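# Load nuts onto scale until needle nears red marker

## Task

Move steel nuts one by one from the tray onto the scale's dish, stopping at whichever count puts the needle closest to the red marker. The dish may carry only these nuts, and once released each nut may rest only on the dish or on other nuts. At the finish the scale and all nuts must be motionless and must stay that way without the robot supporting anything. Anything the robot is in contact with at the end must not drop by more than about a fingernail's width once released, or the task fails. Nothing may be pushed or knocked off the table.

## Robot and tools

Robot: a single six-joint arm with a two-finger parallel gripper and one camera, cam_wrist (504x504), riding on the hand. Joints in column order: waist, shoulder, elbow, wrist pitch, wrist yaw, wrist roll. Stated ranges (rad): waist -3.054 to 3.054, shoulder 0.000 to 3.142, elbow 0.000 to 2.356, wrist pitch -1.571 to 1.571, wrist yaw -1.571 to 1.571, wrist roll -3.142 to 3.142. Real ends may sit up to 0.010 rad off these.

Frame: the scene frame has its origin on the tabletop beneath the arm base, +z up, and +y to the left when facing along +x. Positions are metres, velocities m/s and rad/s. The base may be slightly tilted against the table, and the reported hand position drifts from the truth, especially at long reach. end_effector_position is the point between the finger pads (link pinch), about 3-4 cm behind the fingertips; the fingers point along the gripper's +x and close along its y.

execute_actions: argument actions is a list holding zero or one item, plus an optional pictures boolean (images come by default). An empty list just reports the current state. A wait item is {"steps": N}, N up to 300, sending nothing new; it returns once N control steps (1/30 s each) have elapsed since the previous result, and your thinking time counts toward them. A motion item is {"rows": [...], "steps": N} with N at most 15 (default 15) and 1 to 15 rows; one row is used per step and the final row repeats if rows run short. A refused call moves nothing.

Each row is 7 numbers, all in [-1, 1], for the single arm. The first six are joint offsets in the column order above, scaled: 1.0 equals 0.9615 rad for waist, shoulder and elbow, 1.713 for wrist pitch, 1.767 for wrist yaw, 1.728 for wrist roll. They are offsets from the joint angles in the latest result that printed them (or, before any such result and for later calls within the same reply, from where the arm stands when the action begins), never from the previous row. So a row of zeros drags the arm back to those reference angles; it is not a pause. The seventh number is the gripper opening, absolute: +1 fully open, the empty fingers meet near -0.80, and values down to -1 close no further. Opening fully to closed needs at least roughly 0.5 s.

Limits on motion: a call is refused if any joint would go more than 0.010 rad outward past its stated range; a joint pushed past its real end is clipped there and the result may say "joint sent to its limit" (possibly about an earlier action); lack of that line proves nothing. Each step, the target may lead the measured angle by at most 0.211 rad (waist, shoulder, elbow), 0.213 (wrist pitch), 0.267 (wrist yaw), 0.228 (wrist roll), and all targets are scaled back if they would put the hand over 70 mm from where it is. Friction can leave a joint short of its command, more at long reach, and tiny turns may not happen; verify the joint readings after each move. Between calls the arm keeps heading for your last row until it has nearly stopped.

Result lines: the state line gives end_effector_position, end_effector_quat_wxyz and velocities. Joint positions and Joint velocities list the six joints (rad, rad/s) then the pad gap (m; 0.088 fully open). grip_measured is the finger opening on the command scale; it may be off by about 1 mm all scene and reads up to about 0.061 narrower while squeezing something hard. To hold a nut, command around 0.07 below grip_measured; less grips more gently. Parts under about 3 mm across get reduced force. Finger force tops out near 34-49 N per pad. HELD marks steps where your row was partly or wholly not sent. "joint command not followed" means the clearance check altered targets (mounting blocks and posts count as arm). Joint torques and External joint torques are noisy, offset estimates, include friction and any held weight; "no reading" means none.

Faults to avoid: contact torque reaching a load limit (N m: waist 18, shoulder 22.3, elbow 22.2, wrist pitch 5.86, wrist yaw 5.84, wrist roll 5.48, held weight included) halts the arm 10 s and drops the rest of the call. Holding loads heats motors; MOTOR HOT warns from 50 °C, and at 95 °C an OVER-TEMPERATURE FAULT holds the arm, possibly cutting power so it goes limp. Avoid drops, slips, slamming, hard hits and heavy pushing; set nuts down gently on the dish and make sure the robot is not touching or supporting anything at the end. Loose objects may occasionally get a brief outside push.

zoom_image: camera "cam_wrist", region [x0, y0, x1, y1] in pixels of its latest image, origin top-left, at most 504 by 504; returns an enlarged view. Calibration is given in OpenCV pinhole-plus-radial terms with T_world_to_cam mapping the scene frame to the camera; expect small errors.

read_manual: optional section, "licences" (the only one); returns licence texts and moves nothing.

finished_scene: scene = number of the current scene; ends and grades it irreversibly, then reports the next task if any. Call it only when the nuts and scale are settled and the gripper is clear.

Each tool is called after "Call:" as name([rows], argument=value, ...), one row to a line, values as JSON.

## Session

Call:
execute_actions(actions=[])

Scene clock: 0.00 s of 7600.00 s.
end_effector_position=(-0.0216, -0.5661, +0.3900) grip_measured=+0.823 end_effector_quat_wxyz=(+0.783, +0.108, -0.113, -0.603) end_effector_velocity=(-0.002, -0.001, +0.001) end_effector_angular_velocity=(-0.006, -0.000, -0.007)
Joint positions: [-2.676  0.968  1.038  1.467 -0.539  1.593  0.079]
Joint velocities: [ 0.002  0.002  0.002 -0.007  0.007 -0.007 -0.   ]
Joint torques (N m, as the arm reports them, + toward a larger angle): no reading
External joint torques (N m, as the arm's controller estimates them; a push from outside toward a larger angle lowers the number): no reading
Motor temperatures (°C, as the motors report them): [37 29 28 28 26 28]
Heat: hottest waist 37 °C (+0.0 °C/min).
camera_calibration (this result's frames):
cam_wrist: T_world_to_cam=[[-0.927682, -0.243035, -0.283442, -0.0355724], [0.178992, 0.376744, -0.90886, 0.601828], [0.32767, -0.893867, -0.305997, -0.300177], [0, 0, 0, 1]] pos_world=[-0.0423633, -0.503698, 0.445041]

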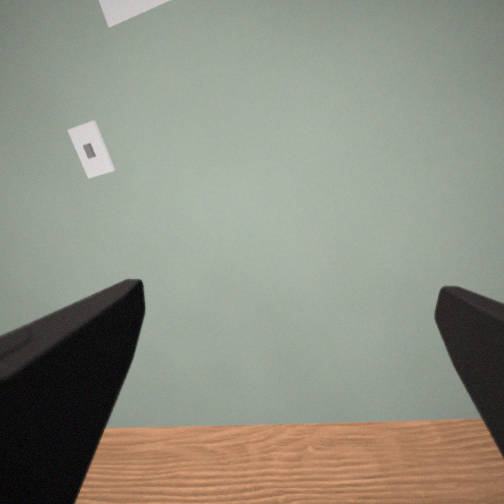

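Call:
execute_actions([
  {"rows":[[1,0,0.16,-0.2,0.3,-0.4,1]]},
], pictures=false)

Call:
execute_actions([
  {"rows":[[1,0,0,0,0.2,-0.2,1]]},
], pictures=false)

Call:
execute_actions([
  {"rows":[[1,0,0,-0.2,0.2,0,1]]},
], pictures=false)

Call:
execute_actions([
  {"rows":[[1,0,0,-0.4,0.2,0,1]]},
], pictures=false)

Call:
execute_actions([
  {"rows":[[0.8,0.4,0,-0.5,0,0,1]]},
], pictures=false)

Scene clock: 9.70 s of 7600.00 s.
end_effector_position=(+0.0006, -0.6141, +0.4045) grip_measured=+0.981 end_effector_quat_wxyz=(+0.714, +0.034, -0.282, -0.640) end_effector_velocity=(+0.175, -0.037, -0.071) end_effector_angular_velocity=(+0.102, -0.873, +0.553)
Joint positions: [-1.966  0.966  1.183  1.135 -0.028  0.948  0.087]
Joint velocities: [ 1.438 -0.007  0.042 -0.066  0.095 -0.388  0.001]
Joint torques (N m, as the arm reports them, + toward a larger angle): [-0.58 -8.36  6.06  1.11  0.46 -0.16]
External joint torques (N m, as the arm's controller estimates them; a push from outside toward a larger angle lowers the number): [ 0.    0.04  0.06 -0.31  0.15 -0.13]
Motor temperatures (°C, as the motors report them): [36 30 29 28 27 28]
Heat: hottest waist 36 °C (-6.2 °C/min).
Steps of this call (steps 1 to 276: nothing new was sent; steps 277 to 291: all 15 steps of this action). Readings (joint positions):
277: [-2.645 0.968 1.053 1.434 -0.494 1.549]
278: [-2.593 0.969 1.083 1.374 -0.430 1.497]
280: [-2.496 0.970 1.133 1.283 -0.308 1.393]
284: [-2.302 0.966 1.176 1.181 -0.114 1.183]
291: the state above

Scene clock: 10.20 s of 7600.00 s.
end_effector_position=(+0.0517, -0.6147, +0.3816) grip_measured=+0.984 end_effector_quat_wxyz=(+0.626, +0.174, -0.406, -0.643) end_effector_velocity=(+0.205, +0.010, -0.026) end_effector_angular_velocity=(+0.172, -1.131, +0.718)
Joint positions: [-1.241  0.966  1.183  1.134  0.313  0.612  0.087]
Joint velocities: [ 1.419 -0.007 -0.002 -0.022  0.037 -0.066 -0.   ]
Joint torques (N m, as the arm reports them, + toward a larger angle): [ 0.   -9.85  5.58  1.49  0.   -0.08]
External joint torques (N m, as the arm's controller estimates them; a push from outside toward a larger angle lowers the number): [ 0.04 -0.47 -0.79 -0.06  0.18 -0.03]
Motor temperatures (°C, as the motors report them): [36 30 29 28 27 28]
Heat: hottest waist 36 °C (-5.9 °C/min).
Steps of this call (steps 1 to 15: all 15 steps of this action). Readings (joint positions):
1: [-1.916 0.966 1.183 1.134 0.011 0.905]
2: [-1.867 0.966 1.183 1.134 0.079 0.851]
4: [-1.772 0.966 1.183 1.134 0.184 0.752]
8: [-1.580 0.966 1.183 1.134 0.274 0.654]
15: the state above

Scene clock: 10.70 s of 7600.00 s.
end_effector_position=(+0.1646, -0.5862, +0.3205) grip_measured=+0.984 end_effector_quat_wxyz=(+0.515, +0.517, -0.347, -0.589) end_effector_velocity=(+0.267, +0.110, +0.106) end_effector_angular_velocity=(+0.192, -1.165, +0.790)
Joint positions: [-0.519  0.964  1.185  0.8    0.654  0.611  0.087]
Joint velocities: [ 1.443 -0.002 -0.002 -0.051  0.037 -0.007  0.   ]
Joint torques (N m, as the arm reports them, + toward a larger angle): [ 1.35 -6.13  4.78  0.98 -0.36 -0.01]
External joint torques (N m, as the arm's controller estimates them; a push from outside toward a larger angle lowers the number): [ 0.47  0.25 -0.58 -0.21  0.09  0.05]
Motor temperatures (°C, as the motors report them): [36 30 29 29 27 28]
Heat: hottest waist 36 °C (-5.6 °C/min).
Steps of this call (steps 1 to 15: all 15 steps of this action). Readings (joint positions):
1: [-1.191 0.965 1.183 1.101 0.355 0.611]
2: [-1.143 0.961 1.186 1.051 0.424 0.611]
4: [-1.050 0.961 1.186 0.955 0.527 0.611]
8: [-0.857 0.964 1.185 0.844 0.616 0.611]
15: the state above

Scene clock: 11.20 s of 7600.00 s.
end_effector_position=(+0.2942, -0.4413, +0.3320) grip_measured=+0.984 end_effector_quat_wxyz=(+0.563, +0.703, -0.038, -0.434) end_effector_velocity=(+0.158, +0.261, +0.256) end_effector_angular_velocity=(+0.091, -0.936, +1.132)
Joint positions: [0.205 0.966 1.187 0.168 0.994 0.611 0.087]
Joint velocities: [ 1.438  0.017 -0.002 -0.418  0.037 -0.007 -0.   ]
Joint torques (N m, as the arm reports them, + toward a larger angle): [ 2.58 -0.57  3.24  0.45 -0.26  0.02]
External joint torques (N m, as the arm's controller estimates them; a push from outside toward a larger angle lowers the number): [ 0.54  0.6  -0.51 -0.3   0.18  0.06]
Motor temperatures (°C, as the motors report them): [36 30 29 29 27 28]
Heat: hottest waist 36 °C (-5.4 °C/min).
Steps of this call (steps 1 to 15: all 15 steps of this action). Readings (joint positions):
1: [-0.468 0.964 1.186 0.763 0.696 0.611]
2: [-0.420 0.960 1.188 0.714 0.764 0.611]
4: [-0.326 0.958 1.188 0.617 0.869 0.611]
8: [-0.133 0.961 1.188 0.419 0.956 0.611]
15: the state above

Scene clock: 11.70 s of 7600.00 s.
end_effector_position=(+0.3864, -0.2280, +0.3813) grip_measured=+0.984 end_effector_quat_wxyz=(+0.750, +0.602, +0.202, -0.187) end_effector_velocity=(-0.047, +0.489, +0.187) end_effector_angular_velocity=(-0.688, -0.243, +1.787)
Joint positions: [ 0.611  1.285  1.195 -0.233  0.995  0.611  0.087]
Joint velocities: [ 1.111  0.462 -0.022 -1.106  0.007  0.007 -0.   ]
Joint torques (N m, as the arm reports them, + toward a larger angle): [ 5.77  0.08  3.05  0.52 -0.44 -0.04]
External joint torques (N m, as the arm's controller estimates them; a push from outside toward a larger angle lowers the number): [ 1.02  0.13 -0.6  -0.37 -0.07  0.01]
Motor temperatures (°C, as the motors report them): [36 30 29 29 27 28]
Heat: hottest waist 36 °C (-5.1 °C/min).
Steps of this call (steps 1 to 15: all 15 steps of this action). Readings (joint positions):
1: [0.241 0.979 1.187 0.149 0.994 0.611]
2: [0.263 0.992 1.193 0.129 0.995 0.611]
4: [0.309 1.031 1.198 0.080 0.995 0.611]
8: [0.405 1.136 1.197 -0.021 0.995 0.611]
15: the state above

Call:
execute_actions([
  {"rows":[[0.28,0.55,0.05,-0.5,0,0,1]]},
], pictures=false)

Call:
execute_actions([
  {"steps":12},
])

Scene clock: 15.37 s of 7600.00 s.
end_effector_position=(+0.3168, -0.0126, +0.3303) grip_measured=+0.985 end_effector_quat_wxyz=(+0.870, +0.077, +0.484, +0.056) end_effector_velocity=(-0.008, +0.007, -0.019) end_effector_angular_velocity=(-0.095, +0.064, +0.104)
Joint positions: [ 0.886  1.795  1.239 -1.076  0.994  0.612  0.087]
Joint velocities: [-0.017  0.051 -0.002 -0.081 -0.022 -0.022  0.   ]
Joint torques (N m, as the arm reports them, + toward a larger angle): [ 5.7  -0.3   5.05  0.62  0.21 -0.01]
External joint torques (N m, as the arm's controller estimates them; a push from outside toward a larger angle lowers the number): [ 0.32  1.06  0.07 -0.42  0.07 -0.01]
Motor temperatures (°C, as the motors report them): [36 30 29 29 27 28]
Heat: hottest waist 36 °C (-3.9 °C/min).
Steps of this call (steps 1 to 45: the robot went on to your last target; steps 46 to 95: nothing new was sent; steps 96 to 110: all 15 steps of this action). Readings (joint positions):
96: [0.967 1.372 1.201 -0.724 0.993 0.612]
97: [0.950 1.402 1.221 -0.770 0.997 0.612]
99: [0.916 1.489 1.243 -0.861 0.998 0.612]
103: [0.891 1.689 1.242 -1.010 0.997 0.612]
110: the state above

Scene clock: 15.77 s of 7600.00 s.
end_effector_position=(+0.3157, -0.0102, +0.3273) grip_measured=+0.985 end_effector_quat_wxyz=(+0.868, +0.067, +0.489, +0.058) end_effector_velocity=(-0.006, +0.004, -0.004) end_effector_angular_velocity=(-0.007, +0.022, +0.029)
Joint positions: [ 0.885  1.809  1.239 -1.086  0.994  0.612  0.087]
Joint velocities: [ 0.002  0.007 -0.007 -0.022 -0.022  0.007  0.   ]
Joint torques (N m, as the arm reports them, + toward a larger angle): [ 5.89 -0.92  5.21  0.62  0.21  0.03]
External joint torques (N m, as the arm's controller estimates them; a push from outside toward a larger angle lowers the number): [ 0.46  0.45  0.44 -0.35  0.08  0.03]
Motor temperatures (°C, as the motors report them): [37 30 29 29 27 28]
Heat: hottest waist 37 °C (+0.0 °C/min).
Steps of this call (steps 1 to 12: the robot went on to your last target). Readings (joint positions):
1: [0.886 1.797 1.239 -1.078 0.994 0.612]
2: [0.885 1.800 1.239 -1.080 0.994 0.612]
4: [0.885 1.804 1.239 -1.083 0.994 0.612]
8: [0.885 1.808 1.239 -1.085 0.994 0.612]
12: the state above
camera_calibration (this result's frames):
cam_wrist: T_world_to_cam=[[0.0506738, -0.986906, -0.153131, 0.0354971], [-0.983978, -0.0230925, -0.176788, 0.398585], [0.170937, 0.159636, -0.972264, 0.345343], [0, 0, 0, 1]] pos_world=[0.331368, -0.0108926, 0.411666]

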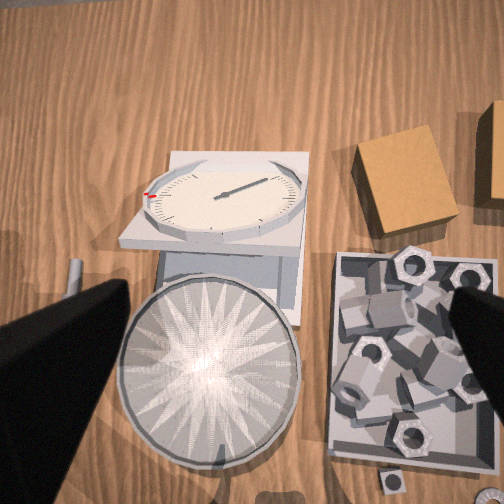

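Call:
zoom_image(camera="cam_wrist", region=[120,140,320,260])

Call:
execute_actions([
  {"rows":[[-0.61,0,-0.095,-0.028,-0.008,0.785,1]]},
], pictures=false)

Call:
execute_actions([
  {"steps":20},
])

Region (120, 140, 320, 260) of cam_wrist's 504x504 image, scaled by 2.520, with more detail than that image has; it fills the top 302 rows of this view, and the rest is white.

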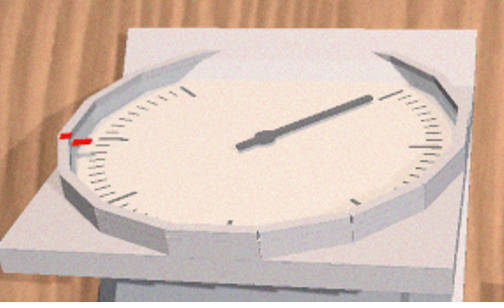

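Scene clock: 22.80 s of 7600.00 s.
end_effector_position=(+0.3127, -0.0973, +0.1601) grip_measured=+0.985 end_effector_quat_wxyz=(+0.636, +0.337, +0.614, -0.324) end_effector_velocity=(-0.022, -0.034, -0.062) end_effector_angular_velocity=(+0.046, +0.221, -1.658)
Joint positions: [ 0.326  1.81   1.155 -1.131  0.987  1.368  0.087]
Joint velocities: [-0.232 -0.002 -0.027 -0.007 -0.022  1.56   0.   ]
Joint torques (N m, as the arm reports them, + toward a larger angle): [ 7.97 -3.21  2.8  -0.08 -0.18  0.13]
External joint torques (N m, as the arm's controller estimates them; a push from outside toward a larger angle lowers the number): [ 0.84  0.   -0.66 -0.34 -0.21  0.14]
Motor temperatures (°C, as the motors report them): [38 30 29 29 27 28]
Heat: hottest waist 38 °C (+2.6 °C/min).
Steps of this call (steps 1 to 30: the robot went on to your last target; steps 31 to 196: nothing new was sent; steps 197 to 211: all 15 steps of this action). Readings (joint positions):
197: [0.873 1.809 1.232 -1.088 0.992 0.649]
198: [0.842 1.808 1.222 -1.097 0.992 0.698]
200: [0.750 1.808 1.195 -1.113 0.990 0.796]
204: [0.551 1.810 1.166 -1.125 0.987 1.004]
211: the state above

Scene clock: 23.47 s of 7600.00 s.
end_effector_position=(+0.3108, -0.1008, +0.1541) grip_measured=+0.986 end_effector_quat_wxyz=(+0.502, +0.505, +0.495, -0.498) end_effector_velocity=(-0.003, +0.002, -0.001) end_effector_angular_velocity=(+0.019, +0.014, -0.046)
Joint positions: [ 0.303  1.81   1.154 -1.131  0.985  1.96   0.087]
Joint velocities: [-0.002 -0.002 -0.002 -0.007 -0.022  0.051 -0.   ]
Joint torques (N m, as the arm reports them, + toward a larger angle): [ 6.92 -3.48  2.72 -0.12 -0.11  0.06]
External joint torques (N m, as the arm's controller estimates them; a push from outside toward a larger angle lowers the number): [ 0.42 -0.24 -0.52 -0.29 -0.17  0.06]
Motor temperatures (°C, as the motors report them): [38 30 29 29 27 28]
Heat: hottest waist 38 °C (+2.6 °C/min).
Steps of this call (steps 1 to 20: the robot went on to your last target). Readings (joint positions):
1: [0.321 1.810 1.154 -1.131 0.986 1.421]
2: [0.317 1.810 1.154 -1.131 0.986 1.474]
4: [0.313 1.810 1.154 -1.131 0.985 1.579]
8: [0.307 1.810 1.154 -1.131 0.985 1.786]
20: the state above
camera_calibration (this result's frames):
cam_wrist: T_world_to_cam=[[-0.999831, -0.0171123, -0.00672685, 0.321542], [-0.0183869, 0.931575, 0.363083, 0.0739606], [0.0000533915, 0.363145, -0.931733, 0.259639], [0, 0, 0, 1]] pos_world=[0.322834, -0.157684, 0.217223]

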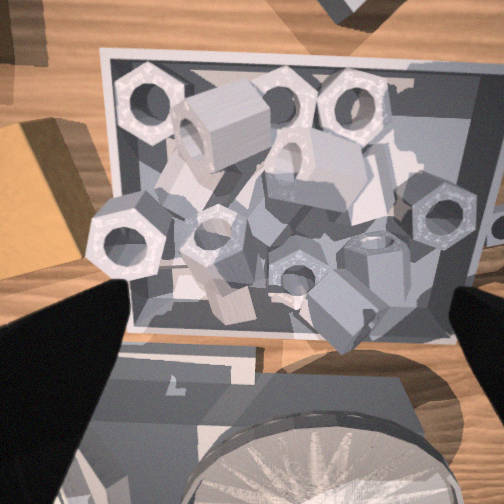

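Call:
execute_actions([
  {"rows":[[-0.05,0.195,0.23,0,0,0.217,0.05],[-0.05,0.195,0.23,0,0,0.217,0.05],[-0.05,0.195,0.23,0,0,0.217,0.05],[-0.05,0.195,0.23,0,0,0.217,0.05],[-0.163,0.195,0.185,0.124,0.009,0.217,0.05]]},
], pictures=false)

Call:
execute_actions([
  {"steps":8},
])

Scene clock: 38.07 s of 7600.00 s.
end_effector_position=(+0.3692, -0.1023, +0.1080) grip_measured=+0.068 end_effector_quat_wxyz=(+0.324, +0.627, +0.327, -0.628) end_effector_velocity=(+0.020, -0.000, +0.002) end_effector_angular_velocity=(+0.001, -0.062, -0.172)
Joint positions: [ 0.155  1.986  1.326 -0.932  0.995  2.324  0.042]
Joint velocities: [ 0.002  0.007  0.022  0.095  0.007  0.081 -0.007]
Joint torques (N m, as the arm reports them, + toward a larger angle): [ 8.76 -3.62  3.28  0.21  0.21  0.15]
External joint torques (N m, as the arm's controller estimates them; a push from outside toward a larger angle lowers the number): [0.96 1.06 0.36 0.1  0.16 0.15]
Motor temperatures (°C, as the motors report them): [40 30 29 29 27 28]
Heat: hottest waist 40 °C (+4.7 °C/min).
Steps of this call (steps 1 to 30: the robot went on to your last target; steps 31 to 423: nothing new was sent; steps 424 to 438: all 15 steps of this action). Readings (joint positions):
424: [0.300 1.834 1.180 -1.150 0.982 2.012]
425: [0.291 1.867 1.223 -1.142 0.982 2.065]
427: [0.276 1.928 1.298 -1.125 0.982 2.167]
431: [0.197 1.970 1.321 -0.993 0.990 2.278]
438: the state above

Scene clock: 38.33 s of 7600.00 s.
end_effector_position=(+0.3709, -0.1021, +0.1075) grip_measured=+0.054 end_effector_quat_wxyz=(+0.320, +0.631, +0.322, -0.629) end_effector_velocity=(-0.001, +0.001, -0.005) end_effector_angular_velocity=(+0.006, +0.012, -0.012)
Joint positions: [ 0.154  1.988  1.328 -0.922  0.996  2.331  0.042]
Joint velocities: [-0.012  0.007 -0.002  0.007 -0.007  0.007 -0.001]
Joint torques (N m, as the arm reports them, + toward a larger angle): [ 8.71 -3.59  3.61  0.26  0.21  0.15]
External joint torques (N m, as the arm's controller estimates them; a push from outside toward a larger angle lowers the number): [0.86 0.97 0.68 0.12 0.17 0.15]
Motor temperatures (°C, as the motors report them): [40 30 29 29 27 28]
Heat: hottest waist 40 °C (+4.7 °C/min).
Steps of this call (steps 1 to 8: the robot went on to your last target). Readings (joint positions):
1: [0.155 1.986 1.326 -0.929 0.995 2.326]
2: [0.155 1.987 1.327 -0.927 0.995 2.328]
4: [0.154 1.987 1.328 -0.925 0.996 2.330]
8: the state above
camera_calibration (this result's frames):
cam_wrist: T_world_to_cam=[[-0.82158, 0.570011, 0.00962163, 0.373318], [0.533366, 0.762583, 0.366043, -0.129017], [0.201312, 0.305866, -0.930548, 0.135991], [0, 0, 0, 1]] pos_world=[0.348147, -0.156004, 0.17018]

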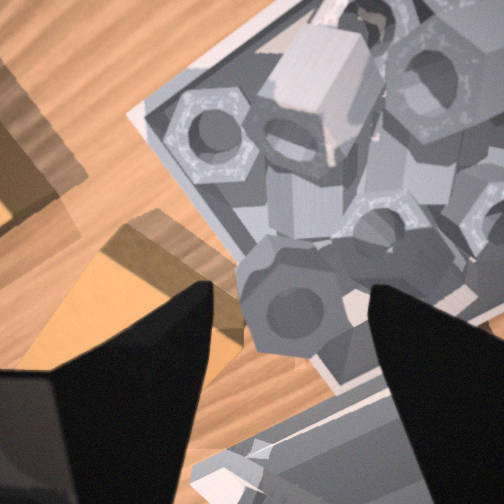

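Call:
execute_actions([
  {"rows":[[-0.017,0.034,-0.015,0.035,0,0.41,0.05]]},
], pictures=false)

Call:
execute_actions([
  {"steps":10},
])

Scene clock: 46.80 s of 7600.00 s.
end_effector_position=(+0.3747, -0.0954, +0.0990) grip_measured=+0.052 end_effector_quat_wxyz=(+0.090, +0.703, +0.092, -0.699) end_effector_velocity=(-0.003, +0.004, -0.001) end_effector_angular_velocity=(+0.023, +0.012, -0.408)
Joint positions: [ 0.143  2.012  1.319 -0.866  0.997  2.989  0.042]
Joint velocities: [-0.002  0.002 -0.002 -0.007 -0.022  0.418 -0.001]
Joint torques (N m, as the arm reports them, + toward a larger angle): [ 8.71 -3.8   2.43  0.19 -0.02  0.08]
External joint torques (N m, as the arm's controller estimates them; a push from outside toward a larger angle lowers the number): [ 0.77  0.95 -0.49  0.05 -0.04  0.07]
Motor temperatures (°C, as the motors report them): [42 30 29 29 27 28]
Heat: hottest waist 42 °C (+6.4 °C/min).
Steps of this call (steps 1 to 30: the robot went on to your last target; steps 31 to 239: nothing new was sent; steps 240 to 254: all 15 steps of this action). Readings (joint positions):
240: [0.152 1.991 1.327 -0.914 0.997 2.373]
241: [0.151 1.994 1.327 -0.899 0.997 2.427]
243: [0.147 2.002 1.326 -0.885 0.997 2.531]
247: [0.143 2.011 1.320 -0.872 0.997 2.739]
254: the state above

Scene clock: 47.13 s of 7600.00 s.
end_effector_position=(+0.3749, -0.0954, +0.0990) grip_measured=+0.052 end_effector_quat_wxyz=(+0.074, +0.705, +0.075, -0.701) end_effector_velocity=(-0.002, -0.001, +0.000) end_effector_angular_velocity=(+0.007, +0.004, -0.036)
Joint positions: [ 0.143  2.012  1.319 -0.865  0.997  3.035  0.042]
Joint velocities: [-0.002 -0.007 -0.002 -0.007 -0.007  0.037  0.   ]
Joint torques (N m, as the arm reports them, + toward a larger angle): [ 8.84 -3.52  2.46  0.2  -0.04  0.2 ]
External joint torques (N m, as the arm's controller estimates them; a push from outside toward a larger angle lowers the number): [ 0.97  1.25 -0.45  0.07 -0.07  0.2 ]
Motor temperatures (°C, as the motors report them): [42 30 29 29 27 28]
Heat: hottest waist 42 °C (+6.4 °C/min).
Steps of this call (steps 1 to 10: the robot went on to your last target). Readings (joint positions):
1: [0.143 2.012 1.319 -0.866 0.997 3.001]
2: [0.143 2.012 1.319 -0.866 0.997 3.009]
4: [0.143 2.012 1.319 -0.866 0.997 3.021]
8: [0.143 2.012 1.319 -0.865 0.997 3.032]
10: the state above
camera_calibration (this result's frames):
cam_wrist: T_world_to_cam=[[-0.231951, 0.972674, 0.01019, 0.190145], [0.904892, 0.21192, 0.369135, -0.325279], [0.356888, 0.0948419, -0.92932, 0.0466911], [0, 0, 0, 1]] pos_world=[0.321783, -0.120444, 0.161525]

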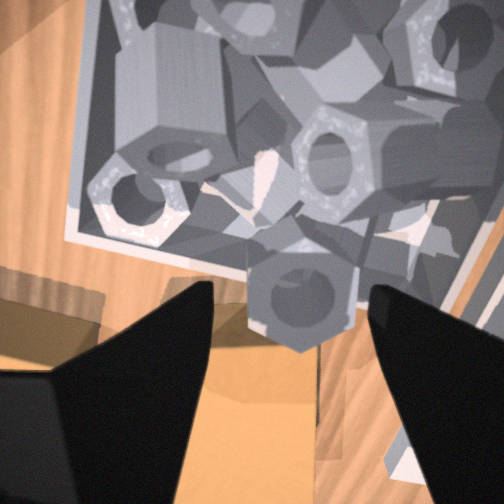

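Call:
execute_actions([
  {"rows":[[0.012,0,-0.03,0.005,0,0,0.05],[0.012,0,-0.03,0.005,0,0,0.05],[0.012,0,-0.03,0.005,0,0,0.05],[0.012,0,-0.03,0.005,0,0,0.05],[-0.01,0,-0.05,0.032,0,-0.015,0.03],[-0.01,0,-0.05,0.032,0,-0.015,0.03],[-0.01,0,-0.05,0.032,0,-0.015,0.03],[-0.034,0.004,-0.067,0.06,0,-0.03,0.03]]},
], pictures=false)

Call:
execute_actions([
  {"rows":[[-0.005,0,-0.005,0.004,0,0,-0.33]],"steps":12},
])

Scene clock: 57.77 s of 7600.00 s.
end_effector_position=(+0.3697, -0.0906, +0.0844) grip_measured=+0.033 end_effector_quat_wxyz=(+0.074, +0.705, +0.075, -0.702) end_effector_velocity=(-0.001, +0.001, -0.007) end_effector_angular_velocity=(+0.007, -0.003, +0.001)
Joint positions: [ 0.117  2.012  1.263 -0.773  0.997  2.989  0.041]
Joint velocities: [-0.017 -0.002 -0.022  0.051 -0.007 -0.037 -0.001]
Joint torques (N m, as the arm reports them, + toward a larger angle): [ 8.72 -4.06  2.18  0.23  0.05 -0.02]
External joint torques (N m, as the arm's controller estimates them; a push from outside toward a larger angle lowers the number): [ 0.73  0.68 -0.53  0.11  0.04 -0.02]
Motor temperatures (°C, as the motors report them): [44 30 29 29 26 28]
Heat: hottest waist 44 °C (+7.3 °C/min).
Steps of this call (steps 1 to 30: the robot went on to your last target; steps 31 to 304: nothing new was sent; steps 305 to 319: all 15 steps of this action). Readings (joint positions):
305: [0.144 2.012 1.317 -0.863 0.997 3.038]
306: [0.145 2.012 1.313 -0.862 0.997 3.038]
308: [0.149 2.012 1.305 -0.861 0.997 3.038]
312: [0.144 2.012 1.283 -0.821 0.997 3.016]
319: the state above

Scene clock: 58.17 s of 7600.00 s.
end_effector_position=(+0.3702, -0.0905, +0.0845) grip_measured=-0.253 end_effector_quat_wxyz=(+0.073, +0.705, +0.075, -0.701) end_effector_velocity=(+0.002, -0.000, +0.001) end_effector_angular_velocity=(-0.007, -0.006, +0.002)
Joint positions: [ 0.117  2.012  1.263 -0.77   0.997  2.989  0.027]
Joint velocities: [ 0.002  0.002  0.002  0.007  0.007 -0.007 -0.   ]
Joint torques (N m, as the arm reports them, + toward a larger angle): [ 8.69 -4.75  2.54  0.26  0.02  0.03]
External joint torques (N m, as the arm's controller estimates them; a push from outside toward a larger angle lowers the number): [ 0.86  0.03 -0.26  0.11  0.    0.03]
Motor temperatures (°C, as the motors report them): [45 30 29 29 26 28]
Heat: hottest waist 45 °C (+8.3 °C/min).
Steps of this call (steps 1 to 12: all 12 steps of this action). Readings (joint positions):
1: [0.117 2.012 1.263 -0.772 0.997 2.989]
2: [0.117 2.012 1.263 -0.771 0.997 2.989]
4: [0.117 2.012 1.263 -0.770 0.997 2.989]
8: [0.117 2.012 1.263 -0.770 0.997 2.989]
12: the state above
camera_calibration (this result's frames):
cam_wrist: T_world_to_cam=[[-0.230312, 0.973071, 0.00943408, 0.183995], [0.905381, 0.210717, 0.368624, -0.316976], [0.356709, 0.09344, -0.929531, 0.0343633], [0, 0, 0, 1]] pos_world=[0.317103, -0.115459, 0.147051]

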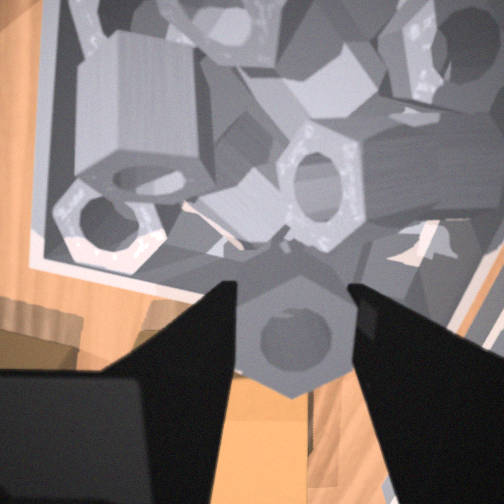

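Call:
execute_actions([
  {"rows":[[0.03,0,0.02,-0.04,0,0,-0.33],[0.06,-0.02,0.03,-0.075,0,0,-0.33],[0.085,-0.05,0.01,-0.1,0,0,-0.33],[0.11,-0.08,-0.02,-0.13,0,0,-0.33],[0.14,-0.1,-0.045,-0.155,0,0,-0.33],[0.16,-0.1,-0.05,-0.155,0,0,-0.33],[0.19,-0.06,-0.055,-0.15,-0.01,0,-0.33],[0.22,-0.01,-0.055,-0.14,-0.01,0,-0.33],[0.25,0.04,-0.055,-0.13,-0.02,0,-0.33],[0.28,0.09,-0.05,-0.12,-0.02,0,-0.33],[0.305,0.14,-0.045,-0.115,-0.03,0,-0.33],[0.33,0.19,-0.04,-0.11,-0.03,0,-0.33],[0.355,0.24,-0.03,-0.105,-0.04,0,-0.33],[0.38,0.29,-0.02,-0.1,-0.045,0,-0.33],[0.475,0.502,0.05,-0.1,-0.071,0,-0.33]]},
], pictures=false)

Call:
execute_actions([
  {"steps":20},
])

Scene clock: 69.10 s of 7600.00 s.
end_effector_position=(+0.3359, +0.0128, +0.1406) grip_measured=-0.253 end_effector_quat_wxyz=(+0.235, +0.681, +0.243, -0.650) end_effector_velocity=(-0.110, +0.467, +0.033) end_effector_angular_velocity=(+0.145, +0.081, +1.298)
Joint positions: [ 0.421  2.176  1.241 -0.961  0.94   2.989  0.027]
Joint velocities: [ 0.789  1.214  0.198 -0.007 -0.476 -0.022  0.   ]
Joint torques (N m, as the arm reports them, + toward a larger angle): [10.94 -5.05  5.36  0.4  -0.1   0.04]
External joint torques (N m, as the arm's controller estimates them; a push from outside toward a larger angle lowers the number): [ 2.03  1.06  0.72  0.   -0.22  0.05]
Motor temperatures (°C, as the motors report them): [46 31 29 29 26 28]
Heat: hottest waist 46 °C (+10.2 °C/min).
Steps of this call (steps 1 to 15: the robot went on to your last target; steps 16 to 313: nothing new was sent; steps 314 to 328: all 15 steps of this action). Readings (joint positions):
314: [0.119 2.012 1.265 -0.778 0.997 2.989]
315: [0.124 2.012 1.270 -0.801 0.997 2.989]
317: [0.149 2.000 1.269 -0.865 0.997 2.989]
321: [0.243 1.956 1.237 -0.975 0.997 2.989]
328: the state above

Scene clock: 69.77 s of 7600.00 s.
end_effector_position=(+0.3028, +0.1105, +0.1315) grip_measured=-0.253 end_effector_quat_wxyz=(+0.324, +0.633, +0.324, -0.624) end_effector_velocity=(-0.005, +0.002, -0.005) end_effector_angular_velocity=(-0.008, +0.019, +0.027)
Joint positions: [ 0.572  2.486  1.305 -0.943  0.876  2.989  0.027]
Joint velocities: [-0.002  0.017 -0.002 -0.007 -0.007 -0.007 -0.   ]
Joint torques (N m, as the arm reports them, + toward a larger angle): [ 9.36 -4.47  4.12  0.15 -0.16  0.  ]
External joint torques (N m, as the arm's controller estimates them; a push from outside toward a larger angle lowers the number): [ 1.71  0.89  0.54 -0.01 -0.18  0.  ]
Motor temperatures (°C, as the motors report them): [46 31 29 29 26 28]
Heat: hottest waist 46 °C (+10.0 °C/min).
Steps of this call (steps 1 to 20: the robot went on to your last target). Readings (joint positions):
1: [0.448 2.219 1.248 -0.959 0.926 2.989]
2: [0.476 2.262 1.259 -0.955 0.915 2.989]
4: [0.526 2.347 1.285 -0.946 0.900 2.989]
8: [0.567 2.454 1.296 -0.943 0.877 2.989]
20: the state above
camera_calibration (this result's frames):
cam_wrist: T_world_to_cam=[[-0.827887, 0.560893, 0.00139233, 0.199978], [0.520618, 0.767512, 0.374008, -0.261329], [0.20871, 0.310361, -0.927424, 0.103854], [0, 0, 0, 1]] pos_world=[0.279936, 0.0561746, 0.193777]

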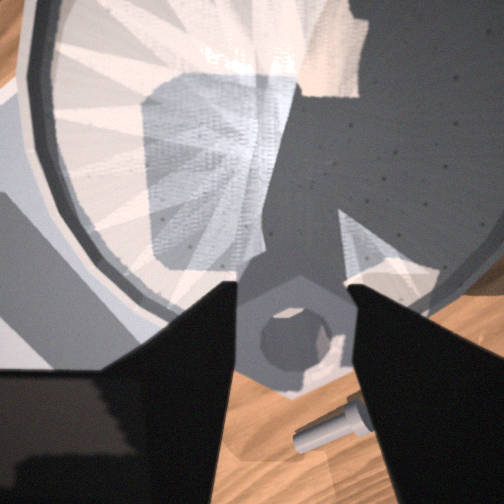

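Lower 17 mm.

Call:
execute_actions([
  {"rows":[[-0.016,0.003,-0.015,0.018,0.004,0,-0.33],[-0.016,0.003,-0.015,0.018,0.004,0,-0.33],[-0.016,0.003,-0.015,0.018,0.004,0,-0.33],[-0.032,0.006,-0.03,0.035,0.008,0,-0.33],[-0.032,0.006,-0.03,0.035,0.008,0,-0.33],[-0.032,0.006,-0.03,0.035,0.008,0,-0.33],[-0.047,0.012,-0.045,0.053,0.014,0,-0.33]]},
])

Scene clock: 81.13 s of 7600.00 s.
end_effector_position=(+0.3035, +0.1096, +0.1145) grip_measured=-0.253 end_effector_quat_wxyz=(+0.305, +0.642, +0.307, -0.633) end_effector_velocity=(+0.003, +0.002, -0.001) end_effector_angular_velocity=(+0.008, -0.017, -0.033)
Joint positions: [ 0.53   2.49   1.269 -0.86   0.894  2.989  0.027]
Joint velocities: [-0.002 -0.002 -0.007  0.037  0.007  0.007 -0.   ]
Joint torques (N m, as the arm reports them, + toward a larger angle): [ 8.66 -4.36  2.6   0.36  0.14  0.  ]
External joint torques (N m, as the arm's controller estimates them; a push from outside toward a larger angle lowers the number): [ 0.96  0.93 -0.79  0.19  0.12  0.  ]
Motor temperatures (°C, as the motors report them): [48 31 29 29 26 28]
Heat: hottest waist 48 °C (+11.2 °C/min).
Steps of this call (steps 1 to 15: the robot went on to your last target; steps 16 to 326: nothing new was sent; steps 327 to 341: all 15 steps of this action). Readings (joint positions):
327: [0.571 2.487 1.305 -0.939 0.876 2.989]
328: [0.570 2.487 1.304 -0.932 0.876 2.989]
330: [0.564 2.487 1.300 -0.919 0.877 2.989]
334: [0.545 2.487 1.282 -0.884 0.886 2.989]
341: the state above
camera_calibration (this result's frames):
cam_wrist: T_world_to_cam=[[-0.794995, 0.606594, 0.00519818, 0.185715], [0.563989, 0.735947, 0.374565, -0.264452], [0.223383, 0.300709, -0.927186, 0.0848514], [0, 0, 0, 1]] pos_world=[0.277836, 0.0564534, 0.176762]

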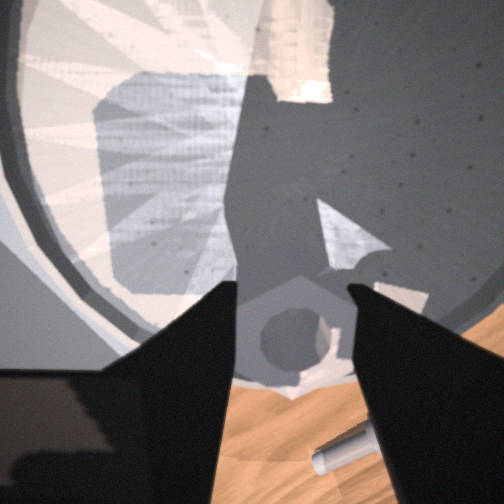

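Call:
execute_actions([
  {"rows":[[-0.014,0,-0.014,0.011,0.003,0,-0.33],[-0.014,0,-0.014,0.011,0.003,0,-0.33],[-0.014,0,-0.014,0.011,0.003,0,-0.33],[-0.014,0,-0.014,0.011,0.003,0,-0.33],[-0.014,0,-0.014,0.011,0.003,0,-0.33],[-0.014,0,-0.014,0.011,0.003,0,-0.05]],"steps":11},
], pictures=false)

Call:
execute_actions([
  {"rows":[[0.035,0,0.03,-0.04,-0.01,0,0],[0.07,-0.014,0.06,-0.08,-0.02,0,0],[0.07,-0.014,0.06,-0.08,-0.02,0,0],[0.07,-0.014,0.06,-0.08,-0.02,0,0],[0.05,-0.07,0.03,-0.08,-0.01,0,0.1],[0.03,-0.12,0.01,-0.08,0,0,0.1],[0.01,-0.17,-0.01,-0.08,0,0,0.1],[-0.01,-0.22,-0.03,-0.08,0,0,0.1],[-0.035,-0.27,-0.05,-0.08,0.01,0,0.1],[-0.06,-0.32,-0.06,-0.08,0.02,0,0.1],[-0.085,-0.37,-0.07,-0.08,0.02,0,0.1],[-0.11,-0.42,-0.08,-0.08,0.03,0,0.1],[-0.135,-0.47,-0.085,-0.08,0.03,0,0.1],[-0.16,-0.52,-0.09,-0.08,0.04,0,0.1],[-0.46,-0.766,-0.113,-0.02,0.056,-0.035,0.1]]},
], pictures=false)

Call:
execute_actions([
  {"steps":22},
])

Scene clock: 98.50 s of 7600.00 s.
end_effector_position=(+0.3036, +0.1096, +0.1118) grip_measured=-0.109 end_effector_quat_wxyz=(+0.301, +0.644, +0.304, -0.634) end_effector_velocity=(-0.001, -0.008, -0.009) end_effector_angular_velocity=(-0.014, +0.027, +0.014)
Joint positions: [ 0.523  2.49   1.262 -0.843  0.896  2.989  0.034]
Joint velocities: [-0.032 -0.002 -0.007 -0.007  0.007 -0.022  0.022]
Joint torques (N m, as the arm reports them, + toward a larger angle): [ 8.47 -5.64  2.89  0.21  0.12  0.04]
External joint torques (N m, as the arm's controller estimates them; a push from outside toward a larger angle lowers the number): [ 0.63 -0.31 -0.49  0.03  0.1   0.05]
Motor temperatures (°C, as the motors report them): [49 31 29 29 26 28]
Heat: hottest waist 49 °C (+9.1 °C/min).
Steps of this call (steps 1 to 15: the robot went on to your last target; steps 16 to 510: nothing new was sent; steps 511 to 521: all 11 steps of this action). Readings (joint positions):
511: [0.530 2.490 1.267 -0.854 0.896 2.989]
512: [0.529 2.490 1.265 -0.852 0.896 2.989]
514: [0.528 2.490 1.264 -0.849 0.896 2.989]
518: [0.527 2.490 1.264 -0.844 0.896 2.989]
521: the state above

Scene clock: 99.00 s of 7600.00 s.
end_effector_position=(+0.3319, -0.0015, +0.1482) grip_measured=+0.091 end_effector_quat_wxyz=(+0.228, +0.689, +0.239, -0.645) end_effector_velocity=(+0.123, -0.431, -0.066) end_effector_angular_velocity=(+0.112, -0.106, -1.334)
Joint positions: [ 0.423  2.104  1.204 -0.966  0.94   2.982  0.043]
Joint velocities: [-0.896 -1.243 -0.242  0.432  0.3   -0.33   0.003]
Joint torques (N m, as the arm reports them, + toward a larger angle): [ 5.57 -2.99  2.38  0.49  0.18 -0.02]
External joint torques (N m, as the arm's controller estimates them; a push from outside toward a larger angle lowers the number): [ 0.01 -1.06 -0.42 -0.01  0.21 -0.05]
Motor temperatures (°C, as the motors report them): [49 31 29 29 26 28]
Heat: hottest waist 49 °C (+9.0 °C/min).
Steps of this call (steps 1 to 15: all 15 steps of this action). Readings (joint positions):
1: [0.525 2.490 1.265 -0.852 0.896 2.989]
2: [0.531 2.490 1.273 -0.880 0.893 2.989]
4: [0.556 2.488 1.288 -0.923 0.881 2.989]
8: [0.567 2.411 1.274 -0.958 0.879 2.989]
15: the state above

Scene clock: 99.73 s of 7600.00 s.
end_effector_position=(+0.3305, -0.1454, +0.1074) grip_measured=+0.098 end_effector_quat_wxyz=(+0.075, +0.704, +0.079, -0.702) end_effector_velocity=(-0.003, -0.007, +0.001) end_effector_angular_velocity=(+0.006, +0.001, -0.014)
Joint positions: [ 0.088  1.759  1.16  -0.88   0.991  2.931  0.044]
Joint velocities: [-0.012 -0.027 -0.002 -0.007 -0.007 -0.007 -0.   ]
Joint torques (N m, as the arm reports them, + toward a larger angle): [ 7.38 -4.85  2.52  0.19  0.18 -0.04]
External joint torques (N m, as the arm's controller estimates them; a push from outside toward a larger angle lowers the number): [ 0.8  -0.83 -0.34  0.06  0.17 -0.04]
Motor temperatures (°C, as the motors report them): [49 31 29 29 26 28]
Heat: hottest waist 49 °C (+8.0 °C/min).
Steps of this call (steps 1 to 22: the robot went on to your last target). Readings (joint positions):
1: [0.390 2.064 1.198 -0.949 0.950 2.973]
2: [0.354 2.027 1.194 -0.934 0.957 2.966]
4: [0.280 1.958 1.185 -0.917 0.967 2.954]
8: [0.147 1.828 1.171 -0.895 0.985 2.940]
22: the state above
camera_calibration (this result's frames):
cam_wrist: T_world_to_cam=[[-0.239531, 0.970797, 0.0133258, 0.230383], [0.90478, 0.218222, 0.365722, -0.276333], [0.352134, 0.0996586, -0.930629, 0.0774719], [0, 0, 0, 1]] pos_world=[0.277924, -0.171074, 0.170089]

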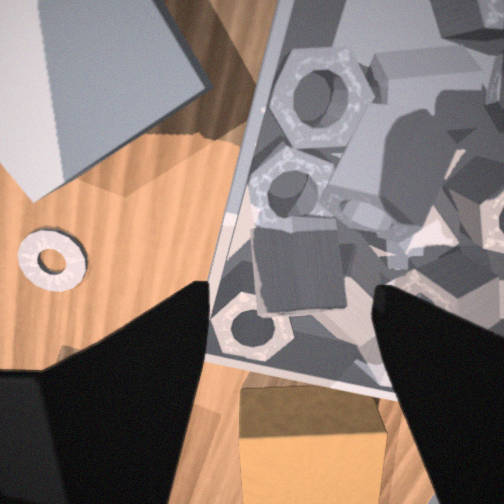

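Call:
execute_actions([
  {"rows":[[0,0.022,-0.01,0.01,0,-0.05,0.03],[0,0.022,-0.01,0.01,0,-0.05,0.03],[-0.025,0.027,-0.03,0.045,0,-0.07,0.03],[-0.025,0.027,-0.03,0.045,0,-0.07,0.03],[-0.05,0.032,-0.052,0.08,0,-0.095,0.03],[-0.05,0.032,-0.052,0.08,0,-0.095,0.03],[-0.075,0.036,-0.073,0.115,0,-0.12,0.03],[-0.075,0.036,-0.073,0.115,0,-0.12,0.03],[-0.098,0.04,-0.093,0.15,0,-0.142,0.03]]},
], pictures=false)

Call:
execute_actions([
  {"steps":6},
])

Scene clock: 113.67 s of 7600.00 s.
end_effector_position=(+0.3316, -0.1404, +0.0707) grip_measured=+0.034 end_effector_quat_wxyz=(+0.107, +0.698, +0.102, -0.700) end_effector_velocity=(+0.008, +0.003, -0.013) end_effector_angular_velocity=(+0.009, -0.044, +0.004)
Joint positions: [ 0.002  1.79   1.08  -0.646  0.991  2.702  0.041]
Joint velocities: [-0.032 -0.002 -0.046  0.168 -0.022 -0.125 -0.001]
Joint torques (N m, as the arm reports them, + toward a larger angle): [ 7.34 -3.59  2.21  0.26  0.01 -0.08]
External joint torques (N m, as the arm's controller estimates them; a push from outside toward a larger angle lowers the number): [ 0.63  0.96 -0.46  0.11 -0.03 -0.07]
Motor temperatures (°C, as the motors report them): [48 32 29 29 26 28]
Heat: hottest waist 48 °C (+4.0 °C/min).
Steps of this call (steps 1 to 15: the robot went on to your last target; steps 16 to 403: nothing new was sent; steps 404 to 418: all 15 steps of this action). Readings (joint positions):
404: [0.086 1.759 1.159 -0.877 0.991 2.914]
405: [0.086 1.760 1.159 -0.874 0.991 2.897]
407: [0.083 1.764 1.152 -0.847 0.991 2.863]
411: [0.051 1.777 1.121 -0.758 0.991 2.785]
418: the state above

Scene clock: 113.87 s of 7600.00 s.
end_effector_position=(+0.3327, -0.1404, +0.0697) grip_measured=+0.033 end_effector_quat_wxyz=(+0.108, +0.700, +0.101, -0.699) end_effector_velocity=(-0.001, -0.001, -0.005) end_effector_angular_velocity=(-0.010, -0.000, +0.012)
Joint positions: [-0.     1.79   1.077 -0.63   0.991  2.691  0.041]
Joint velocities: [-0.012 -0.002 -0.017  0.037  0.007 -0.037 -0.001]
Joint torques (N m, as the arm reports them, + toward a larger angle): [ 7.3  -3.6   2.1   0.27  0.06  0.03]
External joint torques (N m, as the arm's controller estimates them; a push from outside toward a larger angle lowers the number): [ 0.7   0.83 -0.47  0.12  0.02  0.03]
Motor temperatures (°C, as the motors report them): [48 32 29 29 26 28]
Heat: hottest waist 48 °C (+4.0 °C/min).
Steps of this call (steps 1 to 6: the robot went on to your last target). Readings (joint positions):
1: [0.001 1.790 1.080 -0.641 0.991 2.699]
2: [0.001 1.790 1.079 -0.637 0.991 2.696]
4: [0.000 1.790 1.078 -0.632 0.991 2.693]
6: the state above
camera_calibration (this result's frames):
cam_wrist: T_world_to_cam=[[-0.314506, 0.949255, -0.000873029, 0.249457], [0.884194, 0.293284, 0.363572, -0.248056], [0.345378, 0.113574, -0.931566, 0.0453936], [0, 0, 0, 1]] pos_world=[0.282108, -0.169202, 0.132691]

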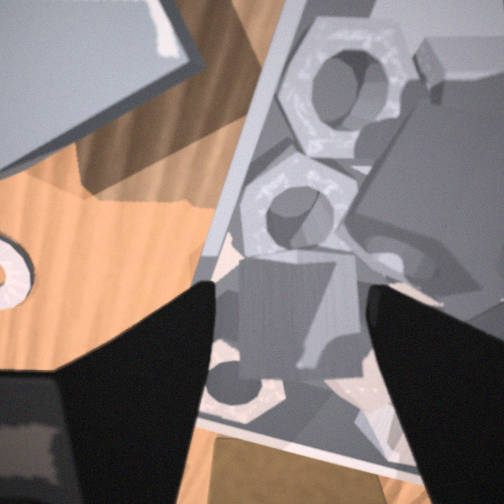

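Call:
execute_actions([
  {"rows":[[-0.012,0.01,-0.02,0.015,0,-0.01,0.0],[-0.012,0.01,-0.02,0.015,0,-0.01,0.0],[-0.012,0.01,-0.02,0.015,0,-0.01,-0.03],[-0.012,0.01,-0.02,0.015,0,-0.01,-0.06],[-0.012,0.01,-0.02,0.015,0,-0.01,-0.09],[-0.012,0.01,-0.02,0.015,0,-0.01,-0.12],[-0.012,0.01,-0.02,0.015,0,-0.01,-0.16],[-0.012,0.01,-0.02,0.015,0,-0.01,-0.33]]},
], pictures=false)

Call:
execute_actions([
  {"rows":[[0.04,0,0.03,-0.06,0,0.04,-0.33],[0.04,0,0.03,-0.06,0,0.04,-0.33],[0.04,0,0.03,-0.06,0,0.04,-0.33],[0.085,-0.015,0.065,-0.12,0,0.08,-0.33]],"steps":13},
])

Scene clock: 126.93 s of 7600.00 s.
end_effector_position=(+0.3313, -0.1391, +0.0665) grip_measured=-0.248 end_effector_quat_wxyz=(+0.110, +0.699, +0.103, -0.699) end_effector_velocity=(-0.002, +0.001, -0.001) end_effector_angular_velocity=(+0.008, +0.005, +0.012)
Joint positions: [-0.006  1.791  1.064 -0.608  0.992  2.676  0.027]
Joint velocities: [-0.002 -0.002 -0.002 -0.007 -0.007 -0.007 -0.   ]
Joint torques (N m, as the arm reports them, + toward a larger angle): [ 7.23 -3.48  2.2   0.25  0.08 -0.04]
External joint torques (N m, as the arm's controller estimates them; a push from outside toward a larger angle lowers the number): [ 0.62  0.95 -0.3   0.11  0.04 -0.04]
Motor temperatures (°C, as the motors report them): [47 31 29 29 26 28]
Heat: hottest waist 47 °C (+1.0 °C/min).
Steps of this call (steps 1 to 30: the robot went on to your last target; steps 31 to 377: nothing new was sent; steps 378 to 392: all 15 steps of this action). Readings (joint positions):
378: [-0.001 1.790 1.074 -0.622 0.991 2.686]
379: [-0.002 1.790 1.072 -0.618 0.991 2.683]
381: [-0.003 1.790 1.069 -0.613 0.991 2.680]
385: [-0.005 1.791 1.065 -0.609 0.991 2.677]
392: the state above

Scene clock: 127.37 s of 7600.00 s.
end_effector_position=(+0.3292, -0.1351, +0.0941) grip_measured=-0.248 end_effector_quat_wxyz=(+0.112, +0.697, +0.115, -0.699) end_effector_velocity=(-0.011, -0.001, +0.003) end_effector_angular_velocity=(+0.008, +0.042, +0.003)
Joint positions: [ 0.07   1.783  1.119 -0.8    0.992  2.805  0.027]
Joint velocities: [ 0.002 -0.002  0.012 -0.095 -0.007  0.066  0.   ]
Joint torques (N m, as the arm reports them, + toward a larger angle): [ 8.16 -5.26  3.3  -0.24  0.07  0.07]
External joint torques (N m, as the arm's controller estimates them; a push from outside toward a larger angle lowers the number): [ 1.53 -1.2   0.58 -0.36  0.05  0.07]
Motor temperatures (°C, as the motors report them): [47 31 29 29 26 28]
Heat: hottest waist 47 °C (+1.0 °C/min).
Steps of this call (steps 1 to 13: all 13 steps of this action). Readings (joint positions):
1: [-0.004 1.791 1.067 -0.620 0.992 2.687]
2: [0.002 1.791 1.072 -0.642 0.992 2.700]
4: [0.018 1.791 1.083 -0.691 0.992 2.731]
8: [0.060 1.787 1.109 -0.771 0.992 2.785]
13: the state above
camera_calibration (this result's frames):
cam_wrist: T_world_to_cam=[[-0.338514, 0.940873, 0.0129301, 0.248818], [0.879184, 0.311362, 0.360679, -0.251001], [0.335327, 0.133463, -0.932601, 0.0748821], [0, 0, 0, 1]] pos_world=[0.279794, -0.165947, 0.157148]

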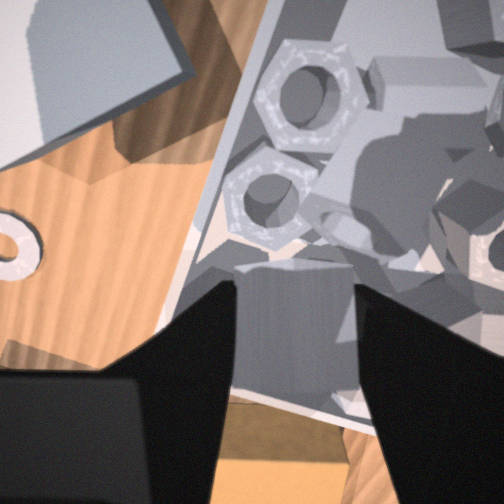

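Call:
execute_actions([
  {"rows":[[0.04,0,0.03,-0.05,0,0,-0.33],[0.08,0,0.05,-0.1,0,0,-0.33],[0.12,0,0.065,-0.14,0,0,-0.33],[0.16,0,0.07,-0.165,0,0,-0.33],[0.195,0.04,0.06,-0.165,0,-0.02,-0.33],[0.23,0.085,0.05,-0.155,-0.01,-0.04,-0.33],[0.26,0.13,0.04,-0.145,-0.015,-0.06,-0.33],[0.29,0.175,0.03,-0.135,-0.02,-0.08,-0.33],[0.32,0.22,0.02,-0.125,-0.03,-0.1,-0.33],[0.35,0.265,0.015,-0.115,-0.035,-0.12,-0.33],[0.38,0.31,0.01,-0.11,-0.04,-0.14,-0.33],[0.41,0.355,0.01,-0.1,-0.05,-0.16,-0.33],[0.44,0.4,0.01,-0.095,-0.055,-0.17,-0.33],[0.47,0.445,0.01,-0.09,-0.06,-0.17,-0.33],[0.613,0.673,0.028,-0.077,-0.094,-0.17,-0.33]]},
], pictures=false)

Call:
execute_actions([
  {"steps":18},
], pictures=false)

Call:
execute_actions([
  {"rows":[[-0.02,0.003,-0.018,0.02,0.005,0,-0.33],[-0.02,0.003,-0.018,0.02,0.005,0,-0.33],[-0.02,0.003,-0.018,0.02,0.005,0,-0.33],[-0.04,0.008,-0.035,0.04,0.01,0,-0.33],[-0.04,0.008,-0.035,0.04,0.01,0,-0.33],[-0.04,0.008,-0.035,0.04,0.01,0,-0.33],[-0.058,0.016,-0.052,0.062,0.017,0,-0.33]]},
])

Scene clock: 144.43 s of 7600.00 s.
end_effector_position=(+0.3102, +0.0067, +0.1460) grip_measured=-0.248 end_effector_quat_wxyz=(+0.378, +0.608, +0.392, -0.578) end_effector_velocity=(-0.119, +0.454, +0.058) end_effector_angular_velocity=(+0.200, -0.087, +1.535)
Joint positions: [ 0.447  2.1    1.143 -0.978  0.913  2.574  0.027]
Joint velocities: [ 0.906  1.087 -0.002  0.242 -0.505 -0.344 -0.   ]
Joint torques (N m, as the arm reports them, + toward a larger angle): [10.01 -4.39  3.31  0.22 -0.16 -0.01]
External joint torques (N m, as the arm's controller estimates them; a push from outside toward a larger angle lowers the number): [ 1.86  1.03 -0.76  0.01 -0.23  0.  ]
Motor temperatures (°C, as the motors report them): [48 32 29 28 26 28]
Heat: hottest waist 48 °C (+0.0 °C/min).
Steps of this call (steps 1 to 15: the robot went on to your last target; steps 16 to 497: nothing new was sent; steps 498 to 512: all 15 steps of this action). Readings (joint positions):
498: [0.075 1.783 1.125 -0.823 0.992 2.812]
499: [0.082 1.783 1.132 -0.853 0.992 2.812]
501: [0.122 1.783 1.150 -0.940 0.992 2.810]
505: [0.247 1.834 1.167 -1.012 0.990 2.747]
512: the state above

Scene clock: 145.03 s of 7600.00 s.
end_effector_position=(+0.2575, +0.1059, +0.1398) grip_measured=-0.248 end_effector_quat_wxyz=(+0.495, +0.510, +0.490, -0.505) end_effector_velocity=(-0.007, +0.007, -0.004) end_effector_angular_velocity=(-0.009, +0.007, +0.034)
Joint positions: [ 0.656  2.421  1.142 -0.935  0.831  2.514  0.027]
Joint velocities: [ 0.012  0.032 -0.002  0.007 -0.007 -0.007 -0.001]
Joint torques (N m, as the arm reports them, + toward a larger angle): [ 8.02 -4.42  4.22  0.24 -0.13 -0.04]
External joint torques (N m, as the arm's controller estimates them; a push from outside toward a larger angle lowers the number): [ 1.31  0.48  0.41  0.06 -0.19 -0.04]
Motor temperatures (°C, as the motors report them): [48 32 29 28 26 28]
Heat: hottest waist 48 °C (+0.0 °C/min).
Steps of this call (steps 1 to 18: the robot went on to your last target). Readings (joint positions):
1: [0.479 2.137 1.143 -0.971 0.897 2.564]
2: [0.514 2.175 1.143 -0.963 0.885 2.554]
4: [0.579 2.256 1.146 -0.950 0.866 2.538]
8: [0.645 2.384 1.143 -0.940 0.833 2.522]
18: the state above

Scene clock: 145.53 s of 7600.00 s.
end_effector_position=(+0.2577, +0.1056, +0.1200) grip_measured=-0.248 end_effector_quat_wxyz=(+0.477, +0.525, +0.476, -0.520) end_effector_velocity=(+0.003, -0.000, -0.003) end_effector_angular_velocity=(-0.002, -0.022, -0.032)
Joint positions: [ 0.604  2.429  1.099 -0.837  0.854  2.514  0.027]
Joint velocities: [-0.007 -0.002 -0.012  0.037  0.022  0.007  0.   ]
Joint torques (N m, as the arm reports them, + toward a larger angle): [ 7.82 -3.74  3.15  0.16  0.26  0.  ]
External joint torques (N m, as the arm's controller estimates them; a push from outside toward a larger angle lowers the number): [ 1.05  1.07 -0.36 -0.03  0.21  0.  ]
Motor temperatures (°C, as the motors report them): [48 32 29 28 26 28]
Heat: hottest waist 48 °C (+0.0 °C/min).
Steps of this call (steps 1 to 15: all 15 steps of this action). Readings (joint positions):
1: [0.656 2.421 1.141 -0.929 0.831 2.514]
2: [0.653 2.421 1.140 -0.922 0.831 2.514]
4: [0.646 2.421 1.135 -0.908 0.832 2.514]
8: [0.622 2.423 1.115 -0.867 0.845 2.514]
15: the state above
camera_calibration (this result's frames):
cam_wrist: T_world_to_cam=[[-0.997578, 0.0694374, 0.00412069, 0.260715], [0.0661094, 0.928007, 0.366649, -0.128742], [0.0216352, 0.366034, -0.93035, 0.146841], [0, 0, 0, 1]] pos_world=[0.265418, 0.0476208, 0.182743]

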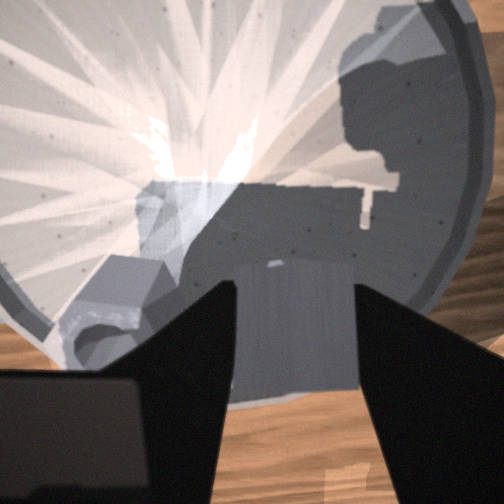

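Call:
execute_actions([
  {"rows":[[-0.026,0.004,-0.025,0.024,0.007,0,-0.33]],"steps":12},
], pictures=false)

Scene clock: 151.40 s of 7600.00 s.
end_effector_position=(+0.2572, +0.1045, +0.1128) grip_measured=-0.248 end_effector_quat_wxyz=(+0.468, +0.530, +0.471, -0.527) end_effector_velocity=(-0.003, -0.000, -0.002) end_effector_angular_velocity=(+0.011, +0.026, -0.006)
Joint positions: [ 0.584  2.429  1.081 -0.8    0.861  2.514  0.027]
Joint velocities: [-0.007 -0.002 -0.002 -0.007 -0.022  0.007 -0.   ]
Joint torques (N m, as the arm reports them, + toward a larger angle): [ 7.54 -4.5   3.04  0.26  0.23  0.04]
External joint torques (N m, as the arm's controller estimates them; a push from outside toward a larger angle lowers the number): [ 0.76  0.26 -0.34  0.08  0.19  0.04]
Motor temperatures (°C, as the motors report them): [48 32 29 28 26 28]
Heat: hottest waist 48 °C (-1.0 °C/min).
Steps of this call (steps 1 to 15: the robot went on to your last target; steps 16 to 164: nothing new was sent; steps 165 to 176: all 12 steps of this action). Readings (joint positions):
165: [0.602 2.429 1.095 -0.826 0.857 2.514]
166: [0.599 2.429 1.092 -0.818 0.858 2.514]
168: [0.590 2.429 1.087 -0.810 0.860 2.514]
172: [0.584 2.429 1.082 -0.803 0.860 2.514]
176: the state above


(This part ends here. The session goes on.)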